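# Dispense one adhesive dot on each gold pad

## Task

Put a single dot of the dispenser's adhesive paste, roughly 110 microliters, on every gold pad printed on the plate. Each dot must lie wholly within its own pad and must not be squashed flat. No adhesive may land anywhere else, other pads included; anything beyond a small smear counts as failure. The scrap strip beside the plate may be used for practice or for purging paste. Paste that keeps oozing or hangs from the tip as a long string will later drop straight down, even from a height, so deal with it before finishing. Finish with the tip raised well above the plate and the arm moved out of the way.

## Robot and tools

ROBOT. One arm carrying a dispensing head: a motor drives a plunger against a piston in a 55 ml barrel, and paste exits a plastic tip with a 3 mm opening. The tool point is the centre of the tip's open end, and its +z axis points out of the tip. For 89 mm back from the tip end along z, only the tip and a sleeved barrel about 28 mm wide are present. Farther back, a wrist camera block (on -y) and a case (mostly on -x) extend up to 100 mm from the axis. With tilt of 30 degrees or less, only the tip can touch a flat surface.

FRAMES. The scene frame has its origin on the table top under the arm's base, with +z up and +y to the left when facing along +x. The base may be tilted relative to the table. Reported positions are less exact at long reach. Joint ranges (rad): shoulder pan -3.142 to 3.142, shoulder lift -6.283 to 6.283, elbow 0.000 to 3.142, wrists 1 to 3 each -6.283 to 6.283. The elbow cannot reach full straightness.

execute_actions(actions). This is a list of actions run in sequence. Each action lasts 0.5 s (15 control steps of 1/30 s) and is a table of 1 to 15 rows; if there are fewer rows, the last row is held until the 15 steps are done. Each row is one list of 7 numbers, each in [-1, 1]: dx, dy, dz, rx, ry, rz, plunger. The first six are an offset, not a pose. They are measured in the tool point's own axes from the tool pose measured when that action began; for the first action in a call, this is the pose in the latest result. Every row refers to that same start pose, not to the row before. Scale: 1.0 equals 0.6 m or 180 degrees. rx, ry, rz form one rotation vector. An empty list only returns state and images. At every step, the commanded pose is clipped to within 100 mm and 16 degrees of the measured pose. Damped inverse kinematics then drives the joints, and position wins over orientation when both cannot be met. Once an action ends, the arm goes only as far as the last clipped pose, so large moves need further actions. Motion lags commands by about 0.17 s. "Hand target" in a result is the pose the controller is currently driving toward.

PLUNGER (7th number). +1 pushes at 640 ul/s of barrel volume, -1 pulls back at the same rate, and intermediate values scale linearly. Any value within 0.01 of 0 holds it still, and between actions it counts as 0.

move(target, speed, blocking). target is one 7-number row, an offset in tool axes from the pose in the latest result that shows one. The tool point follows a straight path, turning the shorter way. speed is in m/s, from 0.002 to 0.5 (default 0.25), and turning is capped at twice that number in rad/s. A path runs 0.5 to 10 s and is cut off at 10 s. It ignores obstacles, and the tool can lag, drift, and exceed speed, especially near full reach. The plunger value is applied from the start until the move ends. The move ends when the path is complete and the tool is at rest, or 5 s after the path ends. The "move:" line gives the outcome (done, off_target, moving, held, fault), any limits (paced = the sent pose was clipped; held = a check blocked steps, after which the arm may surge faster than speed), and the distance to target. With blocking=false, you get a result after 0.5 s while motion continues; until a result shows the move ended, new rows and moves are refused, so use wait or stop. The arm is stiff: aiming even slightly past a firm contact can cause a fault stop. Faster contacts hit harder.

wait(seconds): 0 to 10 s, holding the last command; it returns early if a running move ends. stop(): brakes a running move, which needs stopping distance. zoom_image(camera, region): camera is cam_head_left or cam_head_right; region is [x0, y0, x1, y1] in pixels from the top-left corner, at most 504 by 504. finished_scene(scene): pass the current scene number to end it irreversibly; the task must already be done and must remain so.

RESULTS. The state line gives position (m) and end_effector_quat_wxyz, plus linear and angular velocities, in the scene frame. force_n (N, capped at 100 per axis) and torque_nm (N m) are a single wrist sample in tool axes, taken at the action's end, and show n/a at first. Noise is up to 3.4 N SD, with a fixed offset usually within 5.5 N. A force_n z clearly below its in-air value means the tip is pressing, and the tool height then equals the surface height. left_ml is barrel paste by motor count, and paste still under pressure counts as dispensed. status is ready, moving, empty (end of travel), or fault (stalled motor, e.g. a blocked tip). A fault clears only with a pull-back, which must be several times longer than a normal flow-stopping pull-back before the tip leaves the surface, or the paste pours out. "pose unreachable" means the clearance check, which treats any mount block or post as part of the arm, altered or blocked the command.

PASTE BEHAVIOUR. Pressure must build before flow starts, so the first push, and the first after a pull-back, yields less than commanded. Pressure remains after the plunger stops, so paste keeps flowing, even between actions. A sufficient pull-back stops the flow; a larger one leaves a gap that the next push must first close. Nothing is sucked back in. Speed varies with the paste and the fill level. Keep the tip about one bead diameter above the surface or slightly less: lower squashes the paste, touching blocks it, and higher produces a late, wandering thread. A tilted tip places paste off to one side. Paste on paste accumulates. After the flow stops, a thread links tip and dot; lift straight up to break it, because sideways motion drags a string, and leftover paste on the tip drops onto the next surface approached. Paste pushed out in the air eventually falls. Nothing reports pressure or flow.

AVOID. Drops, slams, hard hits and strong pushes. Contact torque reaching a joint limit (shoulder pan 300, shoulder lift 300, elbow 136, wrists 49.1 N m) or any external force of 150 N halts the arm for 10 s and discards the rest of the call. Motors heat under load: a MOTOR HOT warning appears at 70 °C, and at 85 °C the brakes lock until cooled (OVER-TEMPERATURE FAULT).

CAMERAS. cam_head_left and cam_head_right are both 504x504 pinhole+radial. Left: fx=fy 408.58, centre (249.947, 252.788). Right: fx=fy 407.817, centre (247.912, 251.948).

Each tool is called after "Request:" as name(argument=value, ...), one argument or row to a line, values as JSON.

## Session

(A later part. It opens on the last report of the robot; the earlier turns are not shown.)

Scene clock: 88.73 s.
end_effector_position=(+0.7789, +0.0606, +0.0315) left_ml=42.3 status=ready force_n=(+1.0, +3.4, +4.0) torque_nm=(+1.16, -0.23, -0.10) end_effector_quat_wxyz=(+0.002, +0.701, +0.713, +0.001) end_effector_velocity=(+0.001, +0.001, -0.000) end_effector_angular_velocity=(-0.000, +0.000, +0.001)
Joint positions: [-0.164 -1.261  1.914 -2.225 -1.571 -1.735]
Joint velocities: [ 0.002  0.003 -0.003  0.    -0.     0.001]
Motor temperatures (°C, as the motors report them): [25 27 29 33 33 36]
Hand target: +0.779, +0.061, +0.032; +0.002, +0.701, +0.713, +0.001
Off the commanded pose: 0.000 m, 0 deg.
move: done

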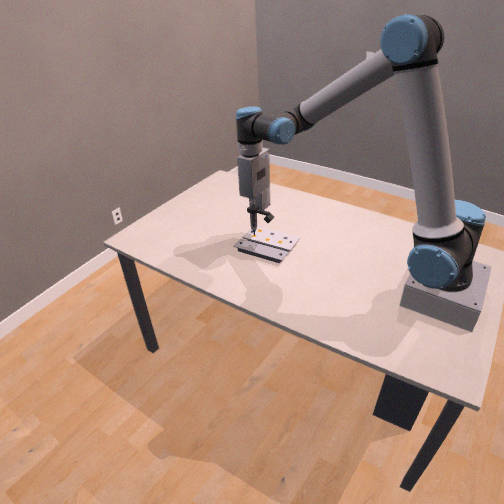

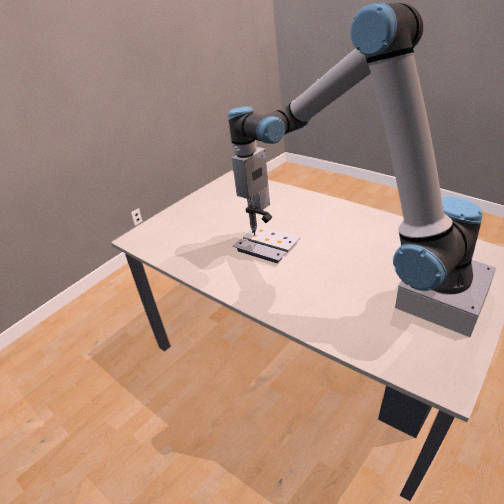

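Request:
move(
  target=[-0.0733,0.0001,0.0005,0,0,0,0],
  speed=0.2,
)

Request:
zoom_image(
  camera="cam_head_left",
  region=[246, 216, 274, 240],
)

Request:
zoom_image(
  camera="cam_head_right",
  region=[246, 216, 274, 240],
)

Scene clock: 93.73 s.
end_effector_position=(+0.7797, +0.0167, +0.0313) left_ml=42.3 status=ready force_n=(+1.2, +3.2, +5.1) torque_nm=(+1.07, -0.22, -0.17) end_effector_quat_wxyz=(+0.002, +0.701, +0.713, +0.001) end_effector_velocity=(+0.000, -0.002, -0.000) end_effector_angular_velocity=(+0.000, -0.000, -0.001)
Joint positions: [-0.221 -1.262  1.917 -2.227 -1.571 -1.791]
Joint velocities: [-0.003  0.     0.    -0.     0.001 -0.003]
Motor temperatures (°C, as the motors report them): [25 27 29 33 33 36]
Hand target: +0.780, +0.017, +0.031; +0.002, +0.701, +0.713, +0.001
Off the commanded pose: 0.000 m, 0 deg.
move: done

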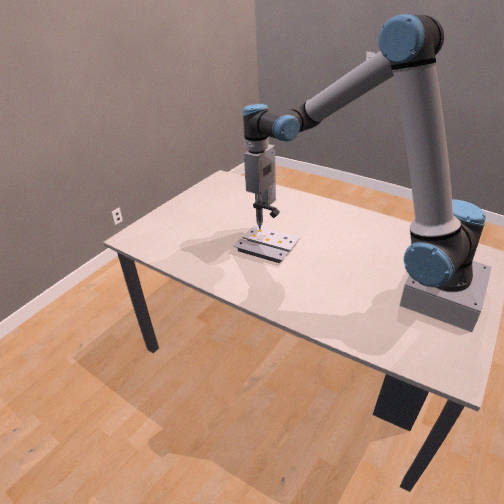

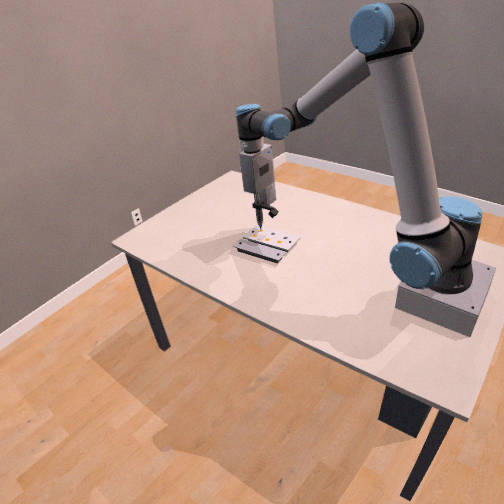

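Region (246, 216, 274, 240) of cam_head_left's 504x504 image, scaled by 18.000, with more detail than that image has; it fills the top 432 rows of this view, and the rest is white.

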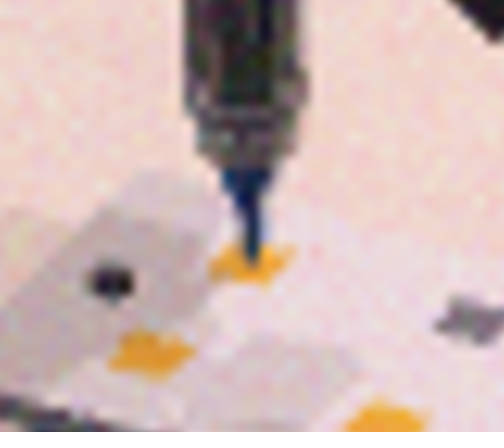

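Region (246, 216, 274, 240) of cam_head_right's 504x504 image, scaled by 18.000, with more detail than that image has; it fills the top 432 rows of this view, and the rest is white.

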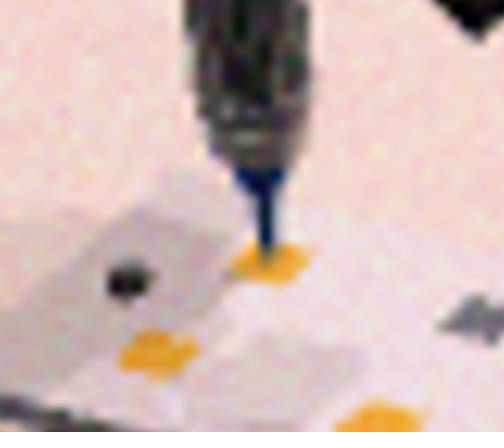

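Request:
execute_actions(
  actions=[
    [[0,0,0.002,0,0,0,0]],
  ],
)

Request:
execute_actions(
  actions=[
    [[0,0,0.0008,0,0,0,0]],
  ],
)

Request:
zoom_image(
  camera="cam_head_left",
  region=[246, 216, 274, 240],
)

Request:
zoom_image(
  camera="cam_head_right",
  region=[246, 216, 274, 240],
)

Scene clock: 100.13 s.
end_effector_position=(+0.7797, +0.0167, +0.0301) left_ml=42.3 status=ready force_n=(+1.2, +3.8, +5.3) torque_nm=(+1.29, -0.29, -0.16) end_effector_quat_wxyz=(+0.002, +0.701, +0.713, +0.001) end_effector_velocity=(+0.000, +0.002, -0.000) end_effector_angular_velocity=(-0.000, -0.001, +0.001)
Joint positions: [-0.221 -1.261  1.918 -2.229 -1.571 -1.791]
Joint velocities: [ 0.002  0.     0.    -0.001  0.     0.001]
Motor temperatures (°C, as the motors report them): [25 27 29 33 33 36]
Hand target: +0.780, +0.017, +0.030; +0.002, +0.701, +0.713, +0.001
Off the commanded pose: 0.000 m, 0 deg.

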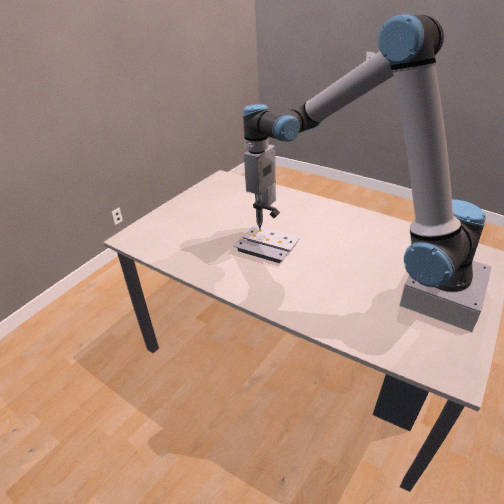

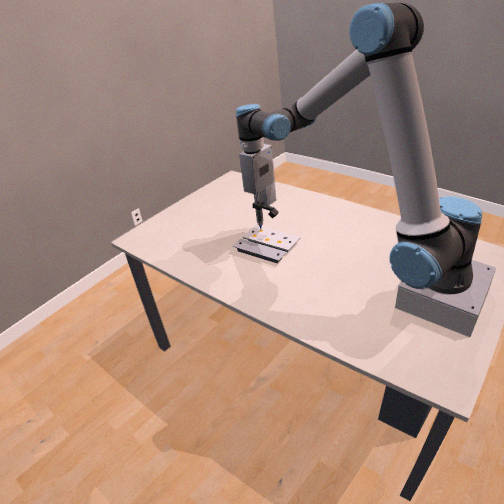

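Scene clock: 100.63 s.
end_effector_position=(+0.7797, +0.0167, +0.0296) left_ml=42.3 status=ready force_n=(+1.4, +3.8, +4.7) torque_nm=(+1.27, -0.35, -0.18) end_effector_quat_wxyz=(+0.002, +0.701, +0.713, +0.001) end_effector_velocity=(-0.000, +0.002, -0.001) end_effector_angular_velocity=(+0.000, +0.002, +0.002)
Joint positions: [-0.221 -1.261  1.918 -2.23  -1.571 -1.791]
Joint velocities: [ 0.002  0.001  0.     0.    -0.     0.   ]
Motor temperatures (°C, as the motors report them): [25 27 29 33 33 36]
Hand target: +0.780, +0.017, +0.030; +0.002, +0.701, +0.713, +0.001
Off the commanded pose: 0.000 m, 0 deg.

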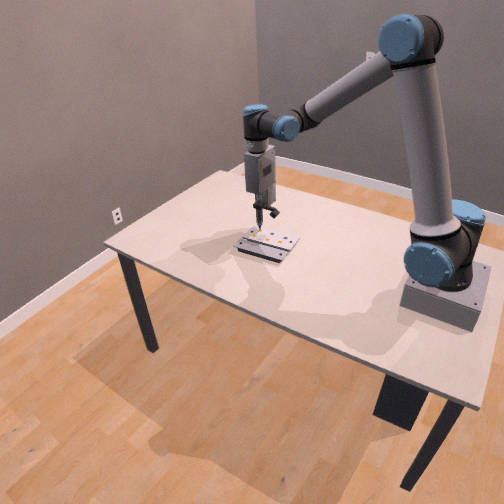

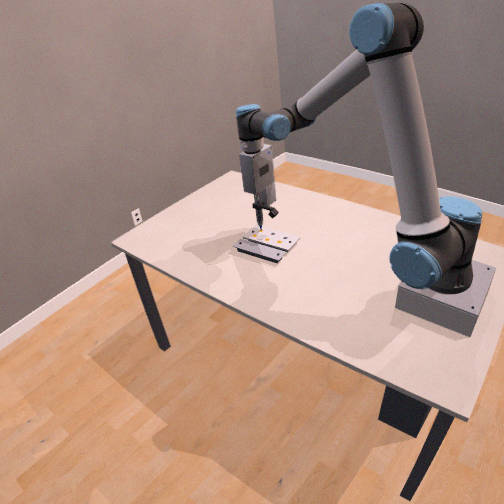

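Region (246, 216, 274, 240) of cam_head_left's 504x504 image, scaled by 18.000, with more detail than that image has; it fills the top 432 rows of this view, and the rest is white.

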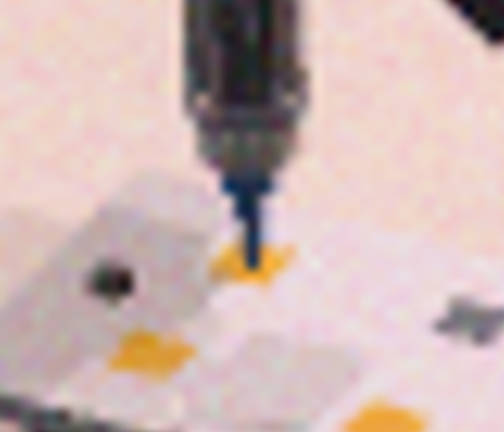

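Region (246, 216, 274, 240) of cam_head_right's 504x504 image, scaled by 18.000, with more detail than that image has; it fills the top 432 rows of this view, and the rest is white.

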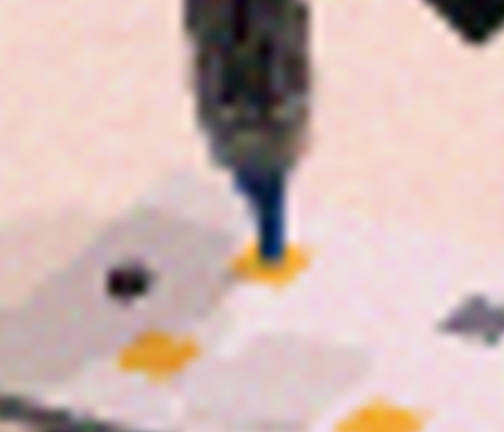

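Request:
execute_actions(
  actions=[
    [[0,0,0.0007,0,0,0,0]],
  ],
)

Scene clock: 103.30 s.
end_effector_position=(+0.7797, +0.0167, +0.0292) left_ml=42.3 status=ready force_n=(+0.5, +3.1, +5.5) torque_nm=(+1.05, +0.06, -0.13) end_effector_quat_wxyz=(+0.002, +0.701, +0.713, +0.001) end_effector_velocity=(-0.000, -0.003, +0.000) end_effector_angular_velocity=(-0.001, +0.000, -0.003)
Joint positions: [-0.221 -1.26   1.918 -2.23  -1.571 -1.791]
Joint velocities: [-0.003 -0.    -0.     0.    -0.001 -0.   ]
Motor temperatures (°C, as the motors report them): [25 27 29 33 33 36]
Hand target: +0.780, +0.017, +0.029; +0.002, +0.701, +0.713, +0.001
Off the commanded pose: 0.000 m, 0 deg.

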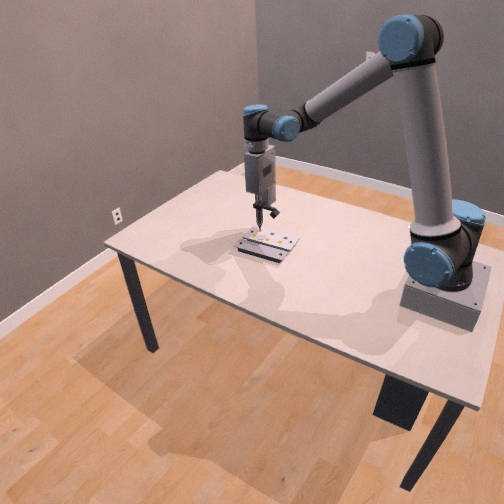

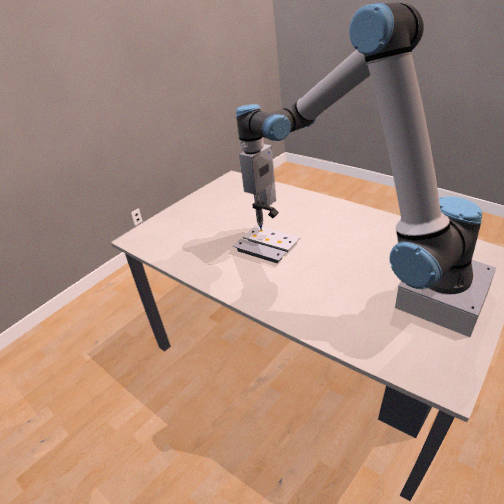

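Request:
execute_actions(
  actions=[
    [[0,0,0.0006,0,0,0,0]],
  ],
)

Scene clock: 105.80 s.
end_effector_position=(+0.7797, +0.0167, +0.0289) left_ml=42.3 status=ready force_n=(+1.3, -0.7, +0.0) torque_nm=(+0.56, -0.20, -0.06) end_effector_quat_wxyz=(+0.002, +0.701, +0.713, +0.001) end_effector_velocity=(-0.000, +0.001, -0.000) end_effector_angular_velocity=(+0.001, +0.000, -0.000)
Joint positions: [-0.221 -1.26   1.918 -2.231 -1.571 -1.791]
Joint velocities: [0.    0.    0.    0.    0.001 0.   ]
Motor temperatures (°C, as the motors report them): [25 27 29 33 33 36]
Hand target: +0.780, +0.017, +0.029; +0.002, +0.701, +0.713, +0.001
Off the commanded pose: 0.000 m, 0 deg.

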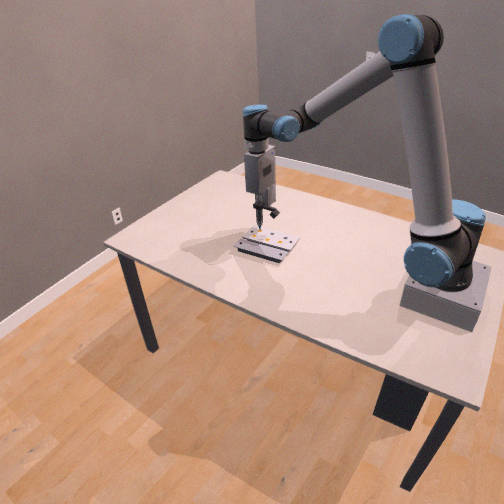

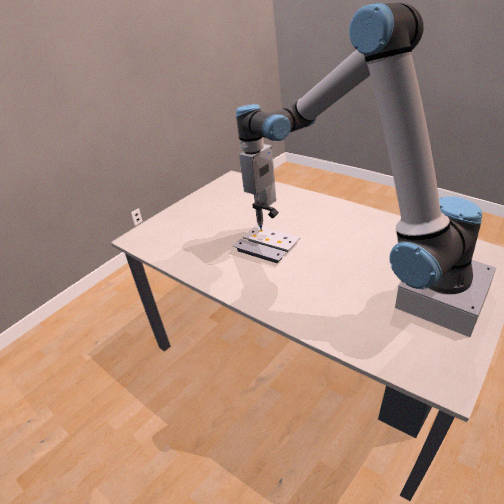

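Request:
execute_actions(
  actions=[
    [[0,0,-0.004,0,0,0,0],[0,0,-0.008,0,0,0,0],[0,0,-0.012,0,0,0,0],[0.005,0,-0.016,0,0,0,0],[0.015,-0.003,-0.02,0,0,0,0],[0.03,-0.007,-0.024,0,0,0,0],[0.045,-0.011,-0.027,0,0,0,0],[0.06,-0.015,-0.03,0,0,0,0],[0.075,-0.019,-0.03,0,0,0,0],[0.09,-0.023,-0.03,0,0,0,0],[0.105,-0.027,-0.03,0,0,0,0],[0.12,-0.031,-0.03,0,0,0,0],[0.135,-0.035,-0.03,0,0,0,0],[0.15,-0.039,-0.03,0,0,0,0],[0.165,-0.043,-0.03,0,0,0,0]],
  ],
)

Request:
wait(
  seconds=0.7,
)

Request:
zoom_image(
  camera="cam_head_left",
  region=[230, 215, 300, 270],
)

Scene clock: 110.70 s.
end_effector_position=(+0.7608, +0.0827, +0.0458) left_ml=42.3 status=ready force_n=(+0.4, +1.9, +4.9) torque_nm=(+0.63, -0.05, -0.06) end_effector_quat_wxyz=(+0.001, +0.701, +0.713, +0.001) end_effector_velocity=(-0.077, +0.259, +0.005) end_effector_angular_velocity=(+0.003, +0.003, +0.003)
Joint positions: [-0.139 -1.298  1.934 -2.208 -1.57  -1.71 ]
Joint velocities: [ 0.331 -0.074  0.088 -0.011  0.003  0.327]
Motor temperatures (°C, as the motors report them): [25 27 29 33 33 36]
Hand target: +0.752, +0.114, +0.046; +0.001, +0.701, +0.713, +0.001
Off the commanded pose: 0.034 m, 0 deg.

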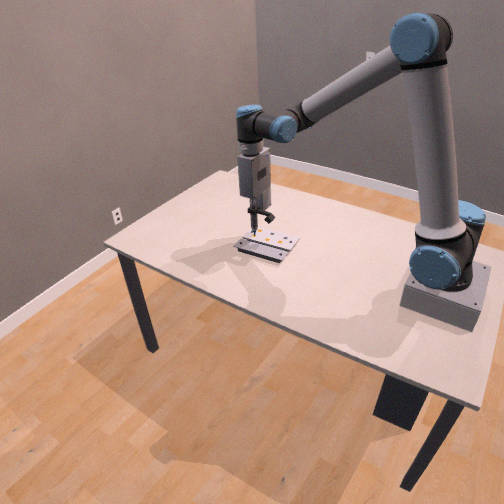

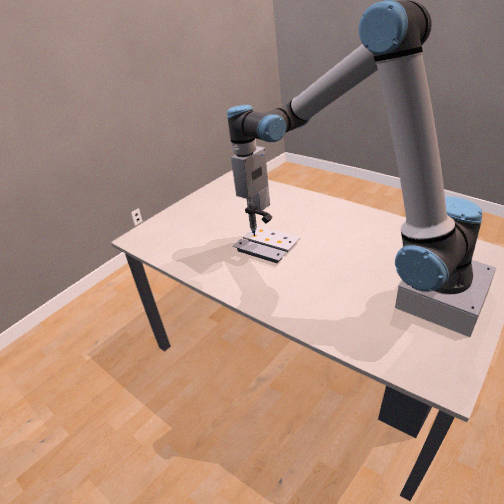

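Scene clock: 111.40 s.
end_effector_position=(+0.7516, +0.1139, +0.0463) left_ml=42.3 status=ready force_n=(+2.0, +1.2, +5.0) torque_nm=(+0.34, -0.63, -0.11) end_effector_quat_wxyz=(+0.001, +0.701, +0.713, +0.001) end_effector_velocity=(+0.000, -0.001, +0.001) end_effector_angular_velocity=(-0.001, -0.001, +0.000)
Joint positions: [-0.098 -1.306  1.944 -2.21  -1.57  -1.67 ]
Joint velocities: [-0.    -0.001 -0.    -0.    -0.001 -0.001]
Motor temperatures (°C, as the motors report them): [25 27 29 33 33 36]
Hand target: +0.752, +0.114, +0.046; +0.001, +0.701, +0.713, +0.001
Off the commanded pose: 0.002 m, 0 deg.
wait: 0.70 s; at rest by 0.43 s

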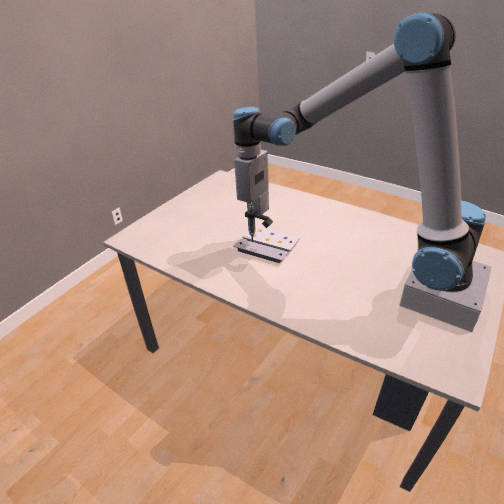

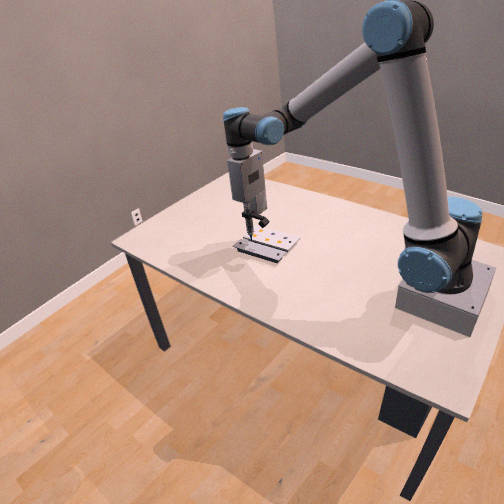

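Region (230, 215, 300, 270) of cam_head_left's 504x504 image, scaled by 7.200, with more detail than that image has; it fills the top 396 rows of this view, and the rest is white.

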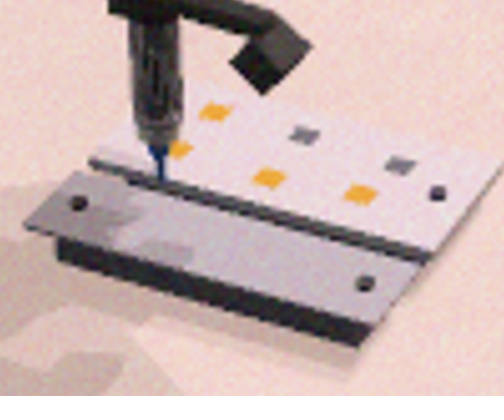

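Request:
move(
  target=[0.025,0.0004,0.0225,0,0,0,0],
  speed=0.1,
)

Request:
execute_actions(
  actions=[
    [[0,0,0,0,0,0,0.65625]],
  ],
)

Request:
wait(
  seconds=10,
)

Request:
zoom_image(
  camera="cam_head_left",
  region=[236, 230, 264, 254],
)

Scene clock: 117.43 s.
end_effector_position=(+0.7516, +0.1288, +0.0328) left_ml=42.3 status=ready force_n=(+1.4, +3.2, +5.8) torque_nm=(+1.07, -0.35, -0.12) end_effector_quat_wxyz=(+0.001, +0.701, +0.713, +0.001) end_effector_velocity=(-0.001, +0.001, -0.001) end_effector_angular_velocity=(-0.000, +0.002, -0.000)
Joint positions: [-0.078 -1.289  1.95  -2.233 -1.57  -1.65 ]
Joint velocities: [ 0.001  0.001  0.     0.    -0.     0.002]
Motor temperatures (°C, as the motors report them): [25 27 29 33 33 36]
Hand target: +0.752, +0.129, +0.033; +0.001, +0.701, +0.713, +0.001
Off the commanded pose: 0.000 m, 0 deg.
move: done

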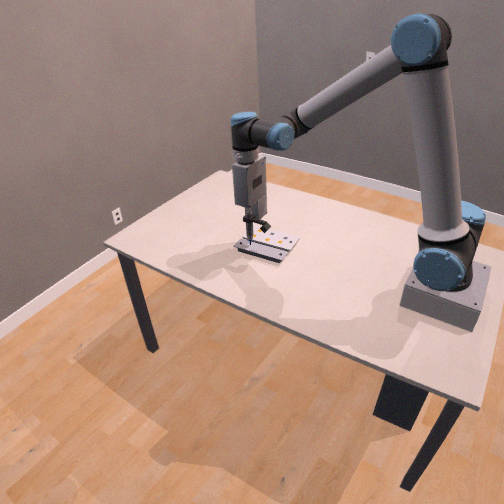

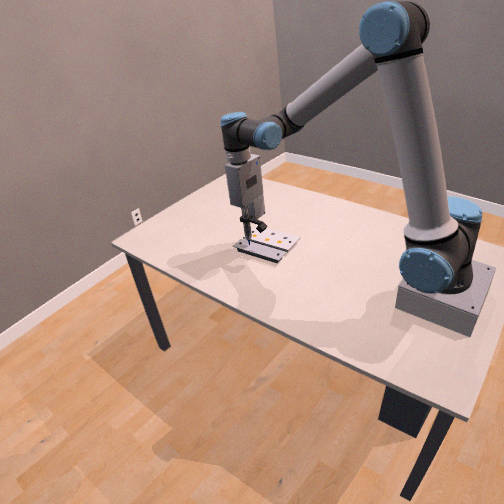

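Scene clock: 117.93 s.
end_effector_position=(+0.7516, +0.1288, +0.0328) left_ml=42.1 status=moving force_n=(+1.7, +3.8, +6.0) torque_nm=(+1.31, -0.48, -0.09) end_effector_quat_wxyz=(+0.001, +0.701, +0.713, +0.001) end_effector_velocity=(-0.000, -0.000, -0.000) end_effector_angular_velocity=(-0.001, +0.000, +0.001)
Joint positions: [-0.078 -1.289  1.95  -2.233 -1.57  -1.65 ]
Joint velocities: [ 0.     0.     0.     0.    -0.001 -0.   ]
Motor temperatures (°C, as the motors report them): [25 27 29 33 33 36]
Hand target: +0.752, +0.129, +0.033; +0.001, +0.701, +0.713, +0.001
Off the commanded pose: 0.000 m, 0 deg.

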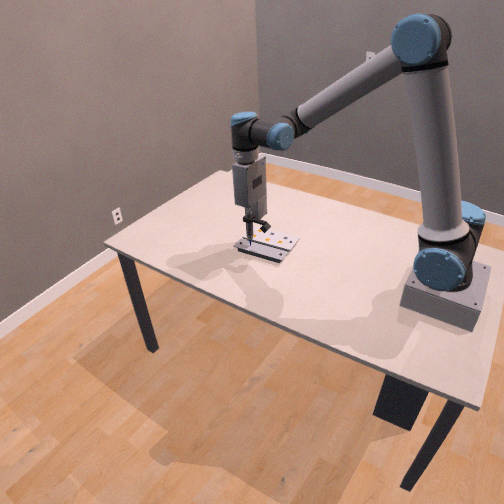

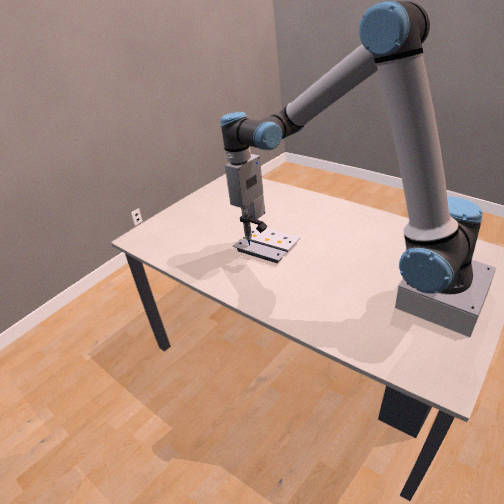

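Scene clock: 127.93 s.
end_effector_position=(+0.7516, +0.1288, +0.0328) left_ml=42.1 status=ready force_n=(+0.6, +0.8, +7.5) torque_nm=(+0.18, -0.05, -0.13) end_effector_quat_wxyz=(+0.001, +0.701, +0.713, +0.001) end_effector_velocity=(+0.000, +0.001, +0.001) end_effector_angular_velocity=(+0.000, -0.001, +0.000)
Joint positions: [-0.078 -1.289  1.95  -2.233 -1.57  -1.65 ]
Joint velocities: [ 0.001 -0.001 -0.     0.     0.     0.   ]
Motor temperatures (°C, as the motors report them): [25 27 29 33 33 36]
Hand target: +0.752, +0.129, +0.033; +0.001, +0.701, +0.713, +0.001
Off the commanded pose: 0.000 m, 0 deg.
wait: 10.00 s; at rest by 0.20 s

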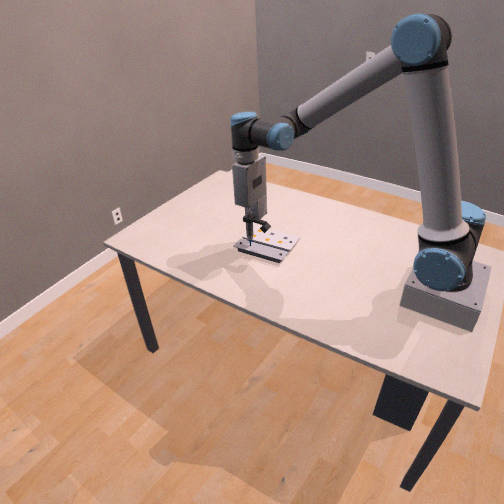

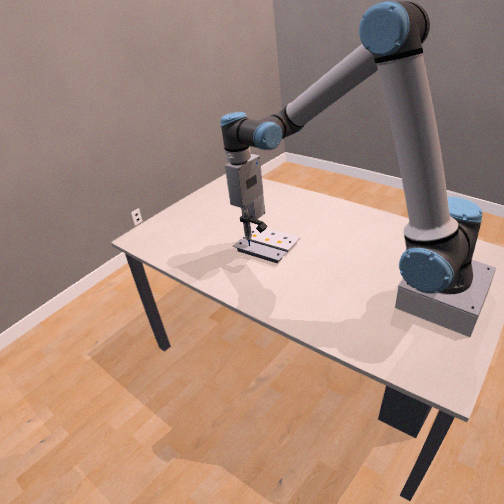

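Region (236, 230, 264, 254) of cam_head_left's 504x504 image, scaled by 18.000, with more detail than that image has; it fills the top 432 rows of this view, and the rest is white.

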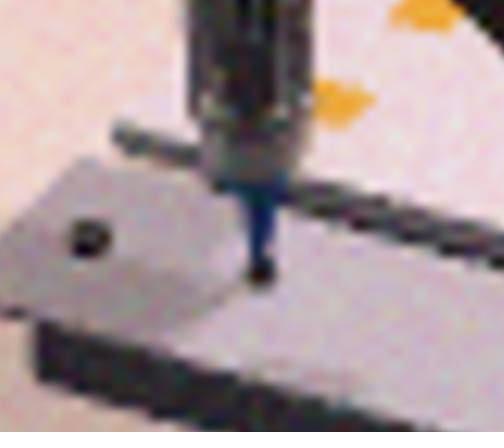

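Request:
wait(
  seconds=9,
)

Request:
zoom_image(
  camera="cam_head_left",
  region=[236, 230, 264, 254],
)

Scene clock: 138.63 s.
end_effector_position=(+0.7516, +0.1288, +0.0328) left_ml=42.1 status=ready force_n=(+2.2, +2.2, +5.7) torque_nm=(+0.72, -0.69, -0.13) end_effector_quat_wxyz=(+0.001, +0.701, +0.713, +0.001) end_effector_velocity=(+0.000, -0.001, +0.000) end_effector_angular_velocity=(+0.000, -0.000, -0.001)
Joint positions: [-0.078 -1.289  1.95  -2.233 -1.57  -1.65 ]
Joint velocities: [-0.001 -0.001  0.     0.001  0.    -0.   ]
Motor temperatures (°C, as the motors report them): [25 27 29 33 33 36]
Hand target: +0.752, +0.129, +0.033; +0.001, +0.701, +0.713, +0.001
Off the commanded pose: 0.000 m, 0 deg.
wait: 9.00 s; at rest from the start

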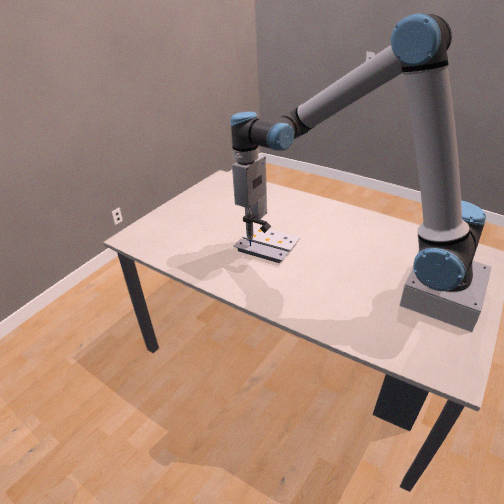

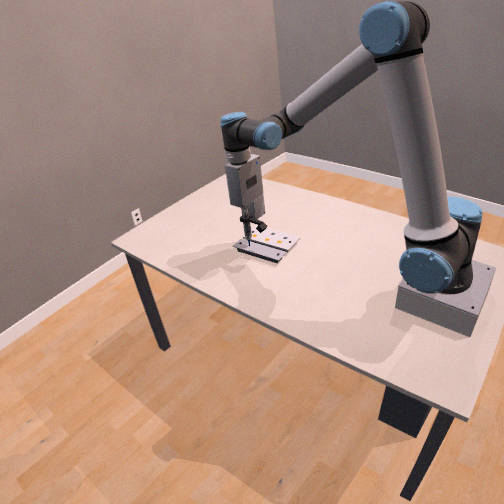

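Region (236, 230, 264, 254) of cam_head_left's 504x504 image, scaled by 18.000, with more detail than that image has; it fills the top 432 rows of this view, and the rest is white.

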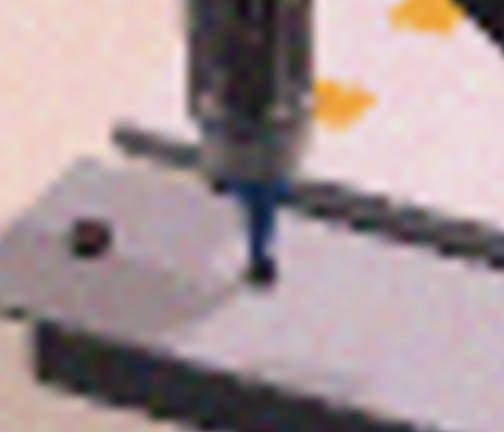

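Request:
execute_actions(
  actions=[
    [[0,0,0,0,0,0,-1],[0,0,0,0,0,0,-1],[0,0,0,0,0,0,-1],[0,0,0,0,0,0,-1],[0,0,0,0,0,0,-0.6875],[0,0,-0.002,0,0,0,0],[0,0,-0.004,0,0,0,0],[0,0,-0.007,0,0,0,0],[0,0,-0.010,0,0,0,0],[0,0,-0.013,0,0,0,0],[0,0,-0.016,0,0,0,0],[0,0,-0.019,0,0,0,0],[0,0,-0.022,0,0,0,0],[0,0,-0.025,0,0,0,0],[0,0,-0.028,0,0,0,0]],
  ],
)

Request:
wait(
  seconds=0.6,
)

Request:
zoom_image(
  camera="cam_head_left",
  region=[236, 230, 264, 254],
)

Scene clock: 148.03 s.
end_effector_position=(+0.7516, +0.1288, +0.0434) left_ml=42.2 status=ready force_n=(+0.2, +4.2, +5.4) torque_nm=(+1.43, +0.05, -0.18) end_effector_quat_wxyz=(+0.001, +0.701, +0.713, +0.001) end_effector_velocity=(+0.001, -0.001, +0.052) end_effector_angular_velocity=(-0.001, -0.002, -0.002)
Joint positions: [-0.078 -1.3    1.942 -2.214 -1.57  -1.65 ]
Joint velocities: [-0.001 -0.054 -0.039  0.09  -0.001  0.   ]
Motor temperatures (°C, as the motors report them): [25 27 29 33 33 36]
Hand target: +0.752, +0.129, +0.050; +0.001, +0.701, +0.713, +0.001
Off the commanded pose: 0.006 m, 0 deg.

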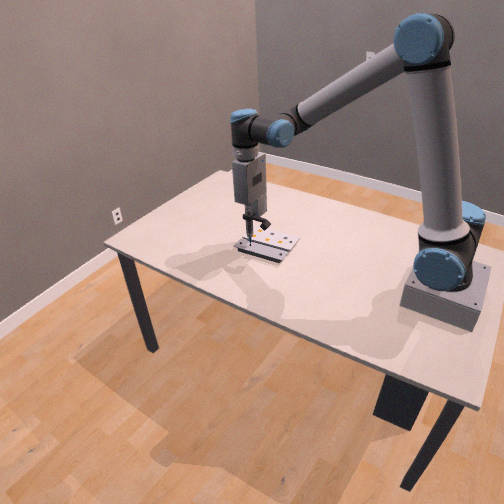

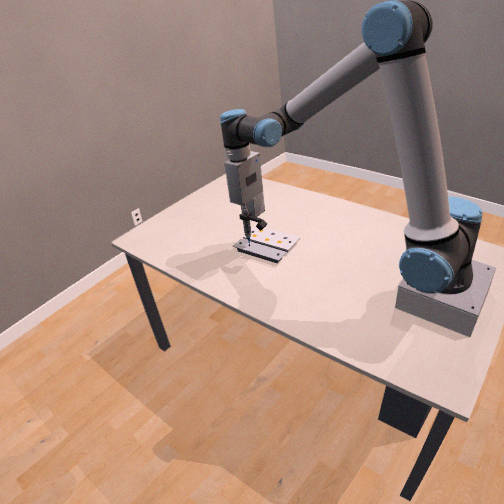

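Scene clock: 148.63 s.
end_effector_position=(+0.7516, +0.1288, +0.0496) left_ml=42.2 status=ready force_n=(+1.9, +2.5, +4.1) torque_nm=(+0.78, -0.52, -0.09) end_effector_quat_wxyz=(+0.001, +0.701, +0.713, +0.001) end_effector_velocity=(-0.001, +0.000, +0.000) end_effector_angular_velocity=(+0.000, +0.001, +0.000)
Joint positions: [-0.078 -1.306  1.937 -2.203 -1.57  -1.65 ]
Joint velocities: [ 0.    -0.     0.     0.001  0.     0.   ]
Motor temperatures (°C, as the motors report them): [25 27 29 33 33 36]
Hand target: +0.752, +0.129, +0.050; +0.001, +0.701, +0.713, +0.001
Off the commanded pose: 0.000 m, 0 deg.
wait: 0.60 s; at rest by 0.30 s

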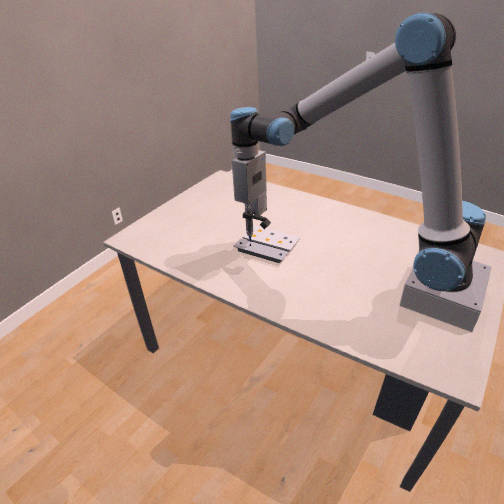

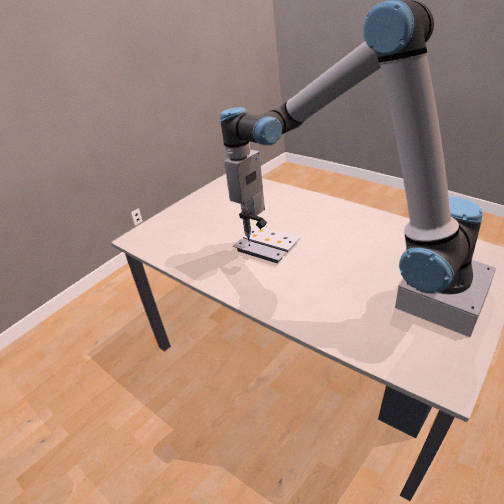

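Region (236, 230, 264, 254) of cam_head_left's 504x504 image, scaled by 18.000, with more detail than that image has; it fills the top 432 rows of this view, and the rest is white.

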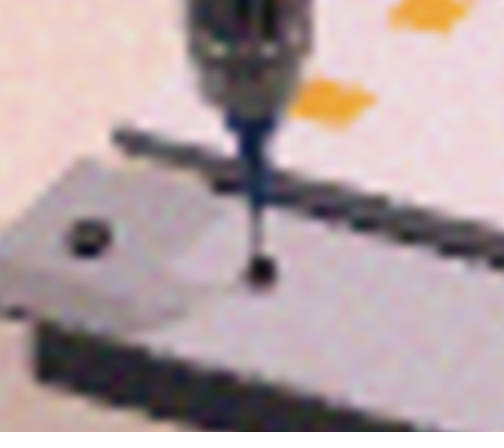

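Request:
wait(
  seconds=2,
)

Request:
zoom_image(
  camera="cam_head_left",
  region=[236, 226, 264, 250],
)

Request:
zoom_image(
  camera="cam_head_right",
  region=[236, 226, 264, 250],
)

Scene clock: 152.73 s.
end_effector_position=(+0.7516, +0.1288, +0.0496) left_ml=42.2 status=ready force_n=(+0.7, +3.5, +4.9) torque_nm=(+1.17, -0.07, -0.08) end_effector_quat_wxyz=(+0.001, +0.701, +0.713, +0.001) end_effector_velocity=(-0.000, -0.000, -0.001) end_effector_angular_velocity=(-0.000, +0.000, +0.000)
Joint positions: [-0.078 -1.306  1.937 -2.203 -1.57  -1.65 ]
Joint velocities: [-0.     0.001  0.    -0.    -0.    -0.   ]
Motor temperatures (°C, as the motors report them): [25 27 29 33 33 36]
Hand target: +0.752, +0.129, +0.050; +0.001, +0.701, +0.713, +0.001
Off the commanded pose: 0.000 m, 0 deg.
wait: 2.00 s; at rest from the start

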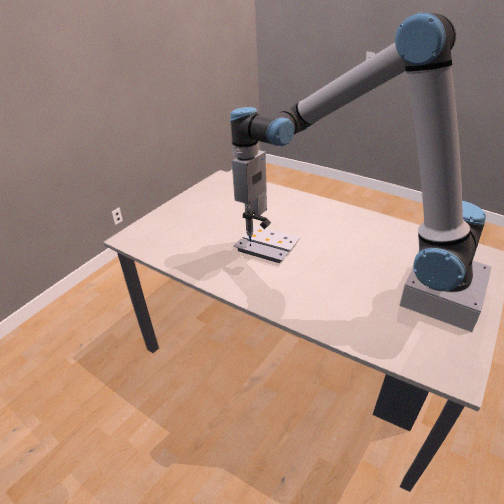

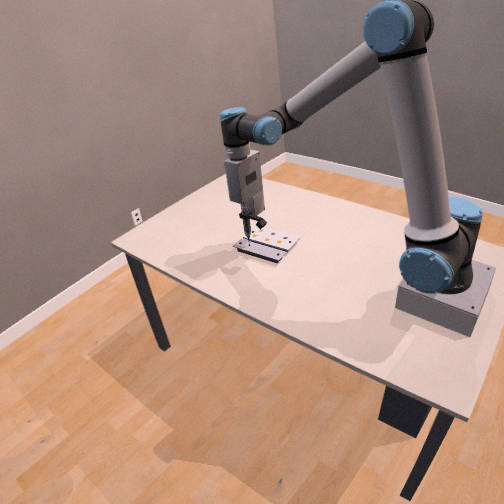

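Region (236, 226, 264, 250) of cam_head_left's 504x504 image, scaled by 18.000, with more detail than that image has; it fills the top 432 rows of this view, and the rest is white.

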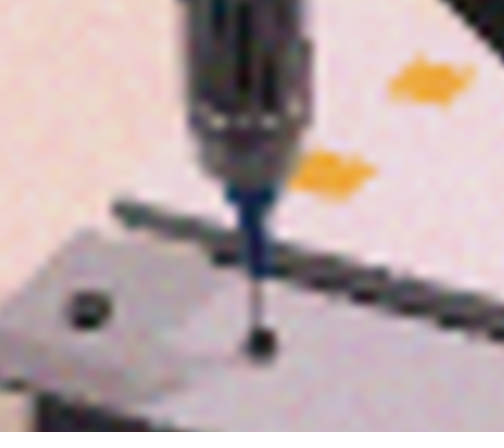

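Region (236, 226, 264, 250) of cam_head_right's 504x504 image, scaled by 18.000, with more detail than that image has; it fills the top 432 rows of this view, and the rest is white.

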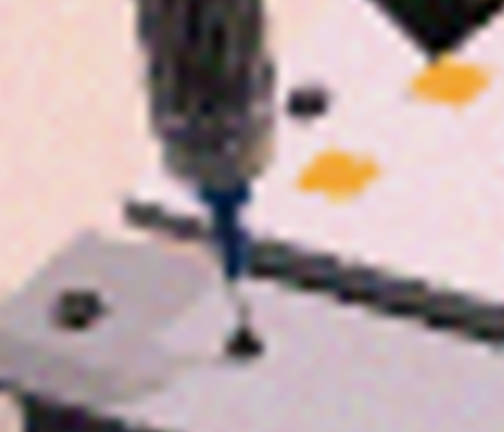

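Request:
execute_actions(
  actions=[
    [[0,0,-0.002,0,0,0,0],[0,0,-0.004,0,0,0,0],[0,0,-0.006,0,0,0,0],[0,0,-0.008,0,0,0,0],[0,0,-0.010,0,0,0,0],[0,0,-0.012,0,0,0,0],[0,0,-0.0135,0,0,0,0]],
  ],
)

Request:
zoom_image(
  camera="cam_head_left",
  region=[236, 226, 264, 250],
)

Request:
zoom_image(
  camera="cam_head_right",
  region=[236, 226, 264, 250],
)

Scene clock: 157.17 s.
end_effector_position=(+0.7515, +0.1288, +0.0575) left_ml=42.2 status=ready force_n=(+1.5, +4.2, +4.0) torque_nm=(+1.45, -0.44, -0.08) end_effector_quat_wxyz=(+0.001, +0.701, +0.713, +0.001) end_effector_velocity=(-0.000, -0.000, +0.001) end_effector_angular_velocity=(+0.000, +0.001, -0.000)
Joint positions: [-0.078 -1.315  1.931 -2.188 -1.57  -1.65 ]
Joint velocities: [-0.001 -0.001 -0.002  0.003  0.    -0.001]
Motor temperatures (°C, as the motors report them): [25 27 29 33 33 36]
Hand target: +0.752, +0.129, +0.058; +0.001, +0.701, +0.713, +0.001
Off the commanded pose: 0.000 m, 0 deg.

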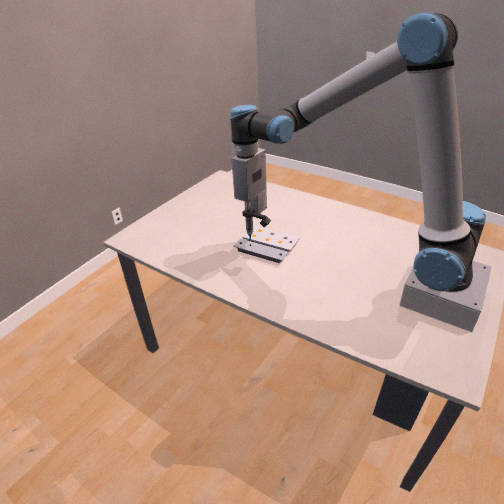

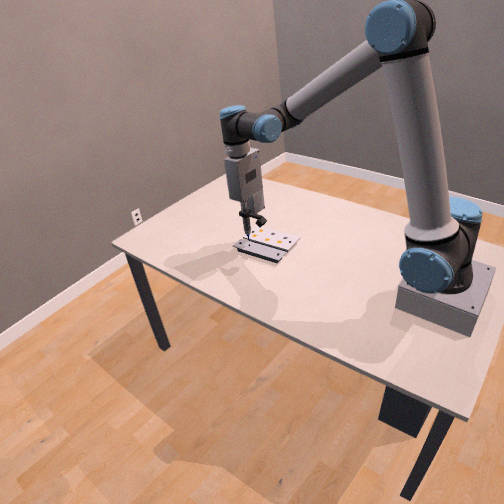

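Region (236, 226, 264, 250) of cam_head_left's 504x504 image, scaled by 18.000, with more detail than that image has; it fills the top 432 rows of this view, and the rest is white.

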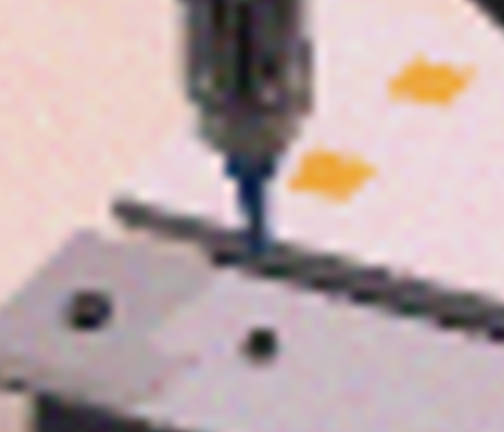

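Region (236, 226, 264, 250) of cam_head_right's 504x504 image, scaled by 18.000, with more detail than that image has; it fills the top 432 rows of this view, and the rest is white.

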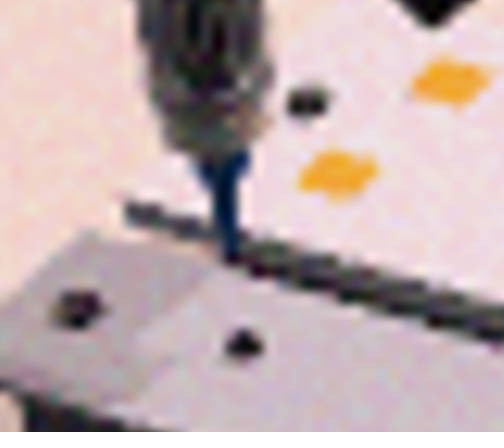

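Request:
move(
  target=[0.0,-0.0417,0,0,0,0,0],
  speed=0.15,
)

Request:
zoom_image(
  camera="cam_head_left",
  region=[242, 228, 270, 252],
)

Request:
zoom_image(
  camera="cam_head_right",
  region=[242, 228, 270, 252],
)

Scene clock: 161.43 s.
end_effector_position=(+0.7266, +0.1284, +0.0574) left_ml=42.2 status=ready force_n=(+2.0, +1.3, +6.1) torque_nm=(+0.34, -0.58, -0.09) end_effector_quat_wxyz=(+0.001, +0.701, +0.713, +0.001) end_effector_velocity=(-0.001, -0.000, +0.000) end_effector_angular_velocity=(-0.001, -0.000, +0.000)
Joint positions: [-0.081 -1.351  1.978 -2.2   -1.57  -1.653]
Joint velocities: [-0.    -0.002  0.003 -0.001 -0.001 -0.001]
Motor temperatures (°C, as the motors report them): [25 27 29 33 33 36]
Hand target: +0.727, +0.128, +0.057; +0.001, +0.701, +0.713, +0.001
Off the commanded pose: 0.000 m, 0 deg.
move: done

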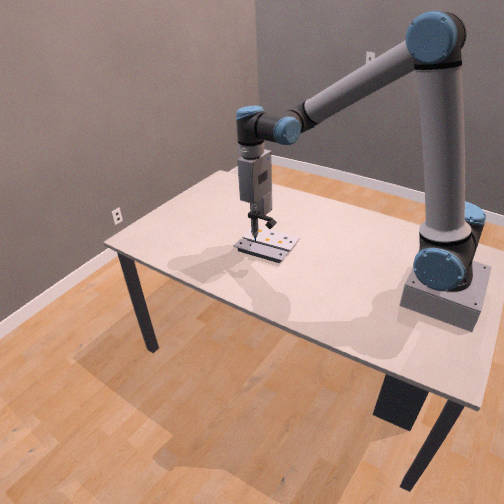

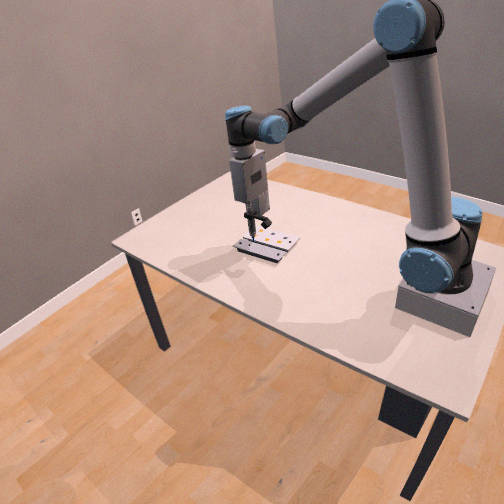

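Region (242, 228, 270, 252) of cam_head_left's 504x504 image, scaled by 18.000, with more detail than that image has; it fills the top 432 rows of this view, and the rest is white.

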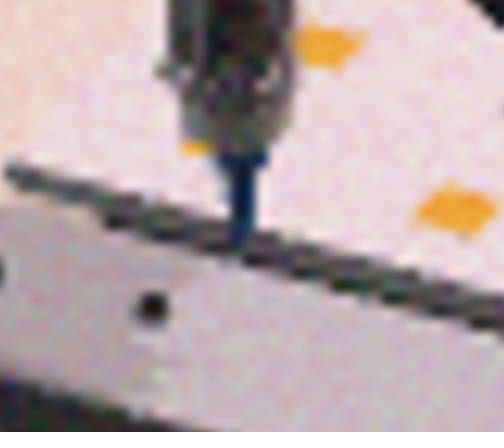

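Region (242, 228, 270, 252) of cam_head_right's 504x504 image, scaled by 18.000, with more detail than that image has; it fills the top 432 rows of this view, and the rest is white.

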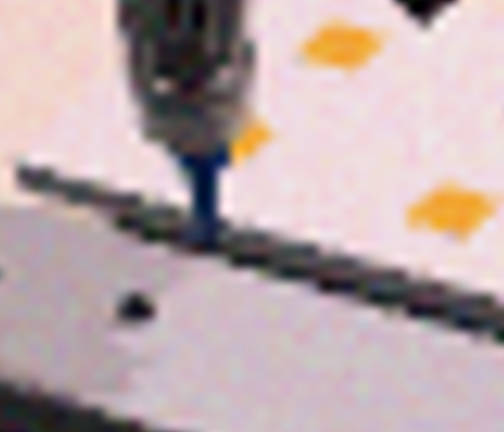

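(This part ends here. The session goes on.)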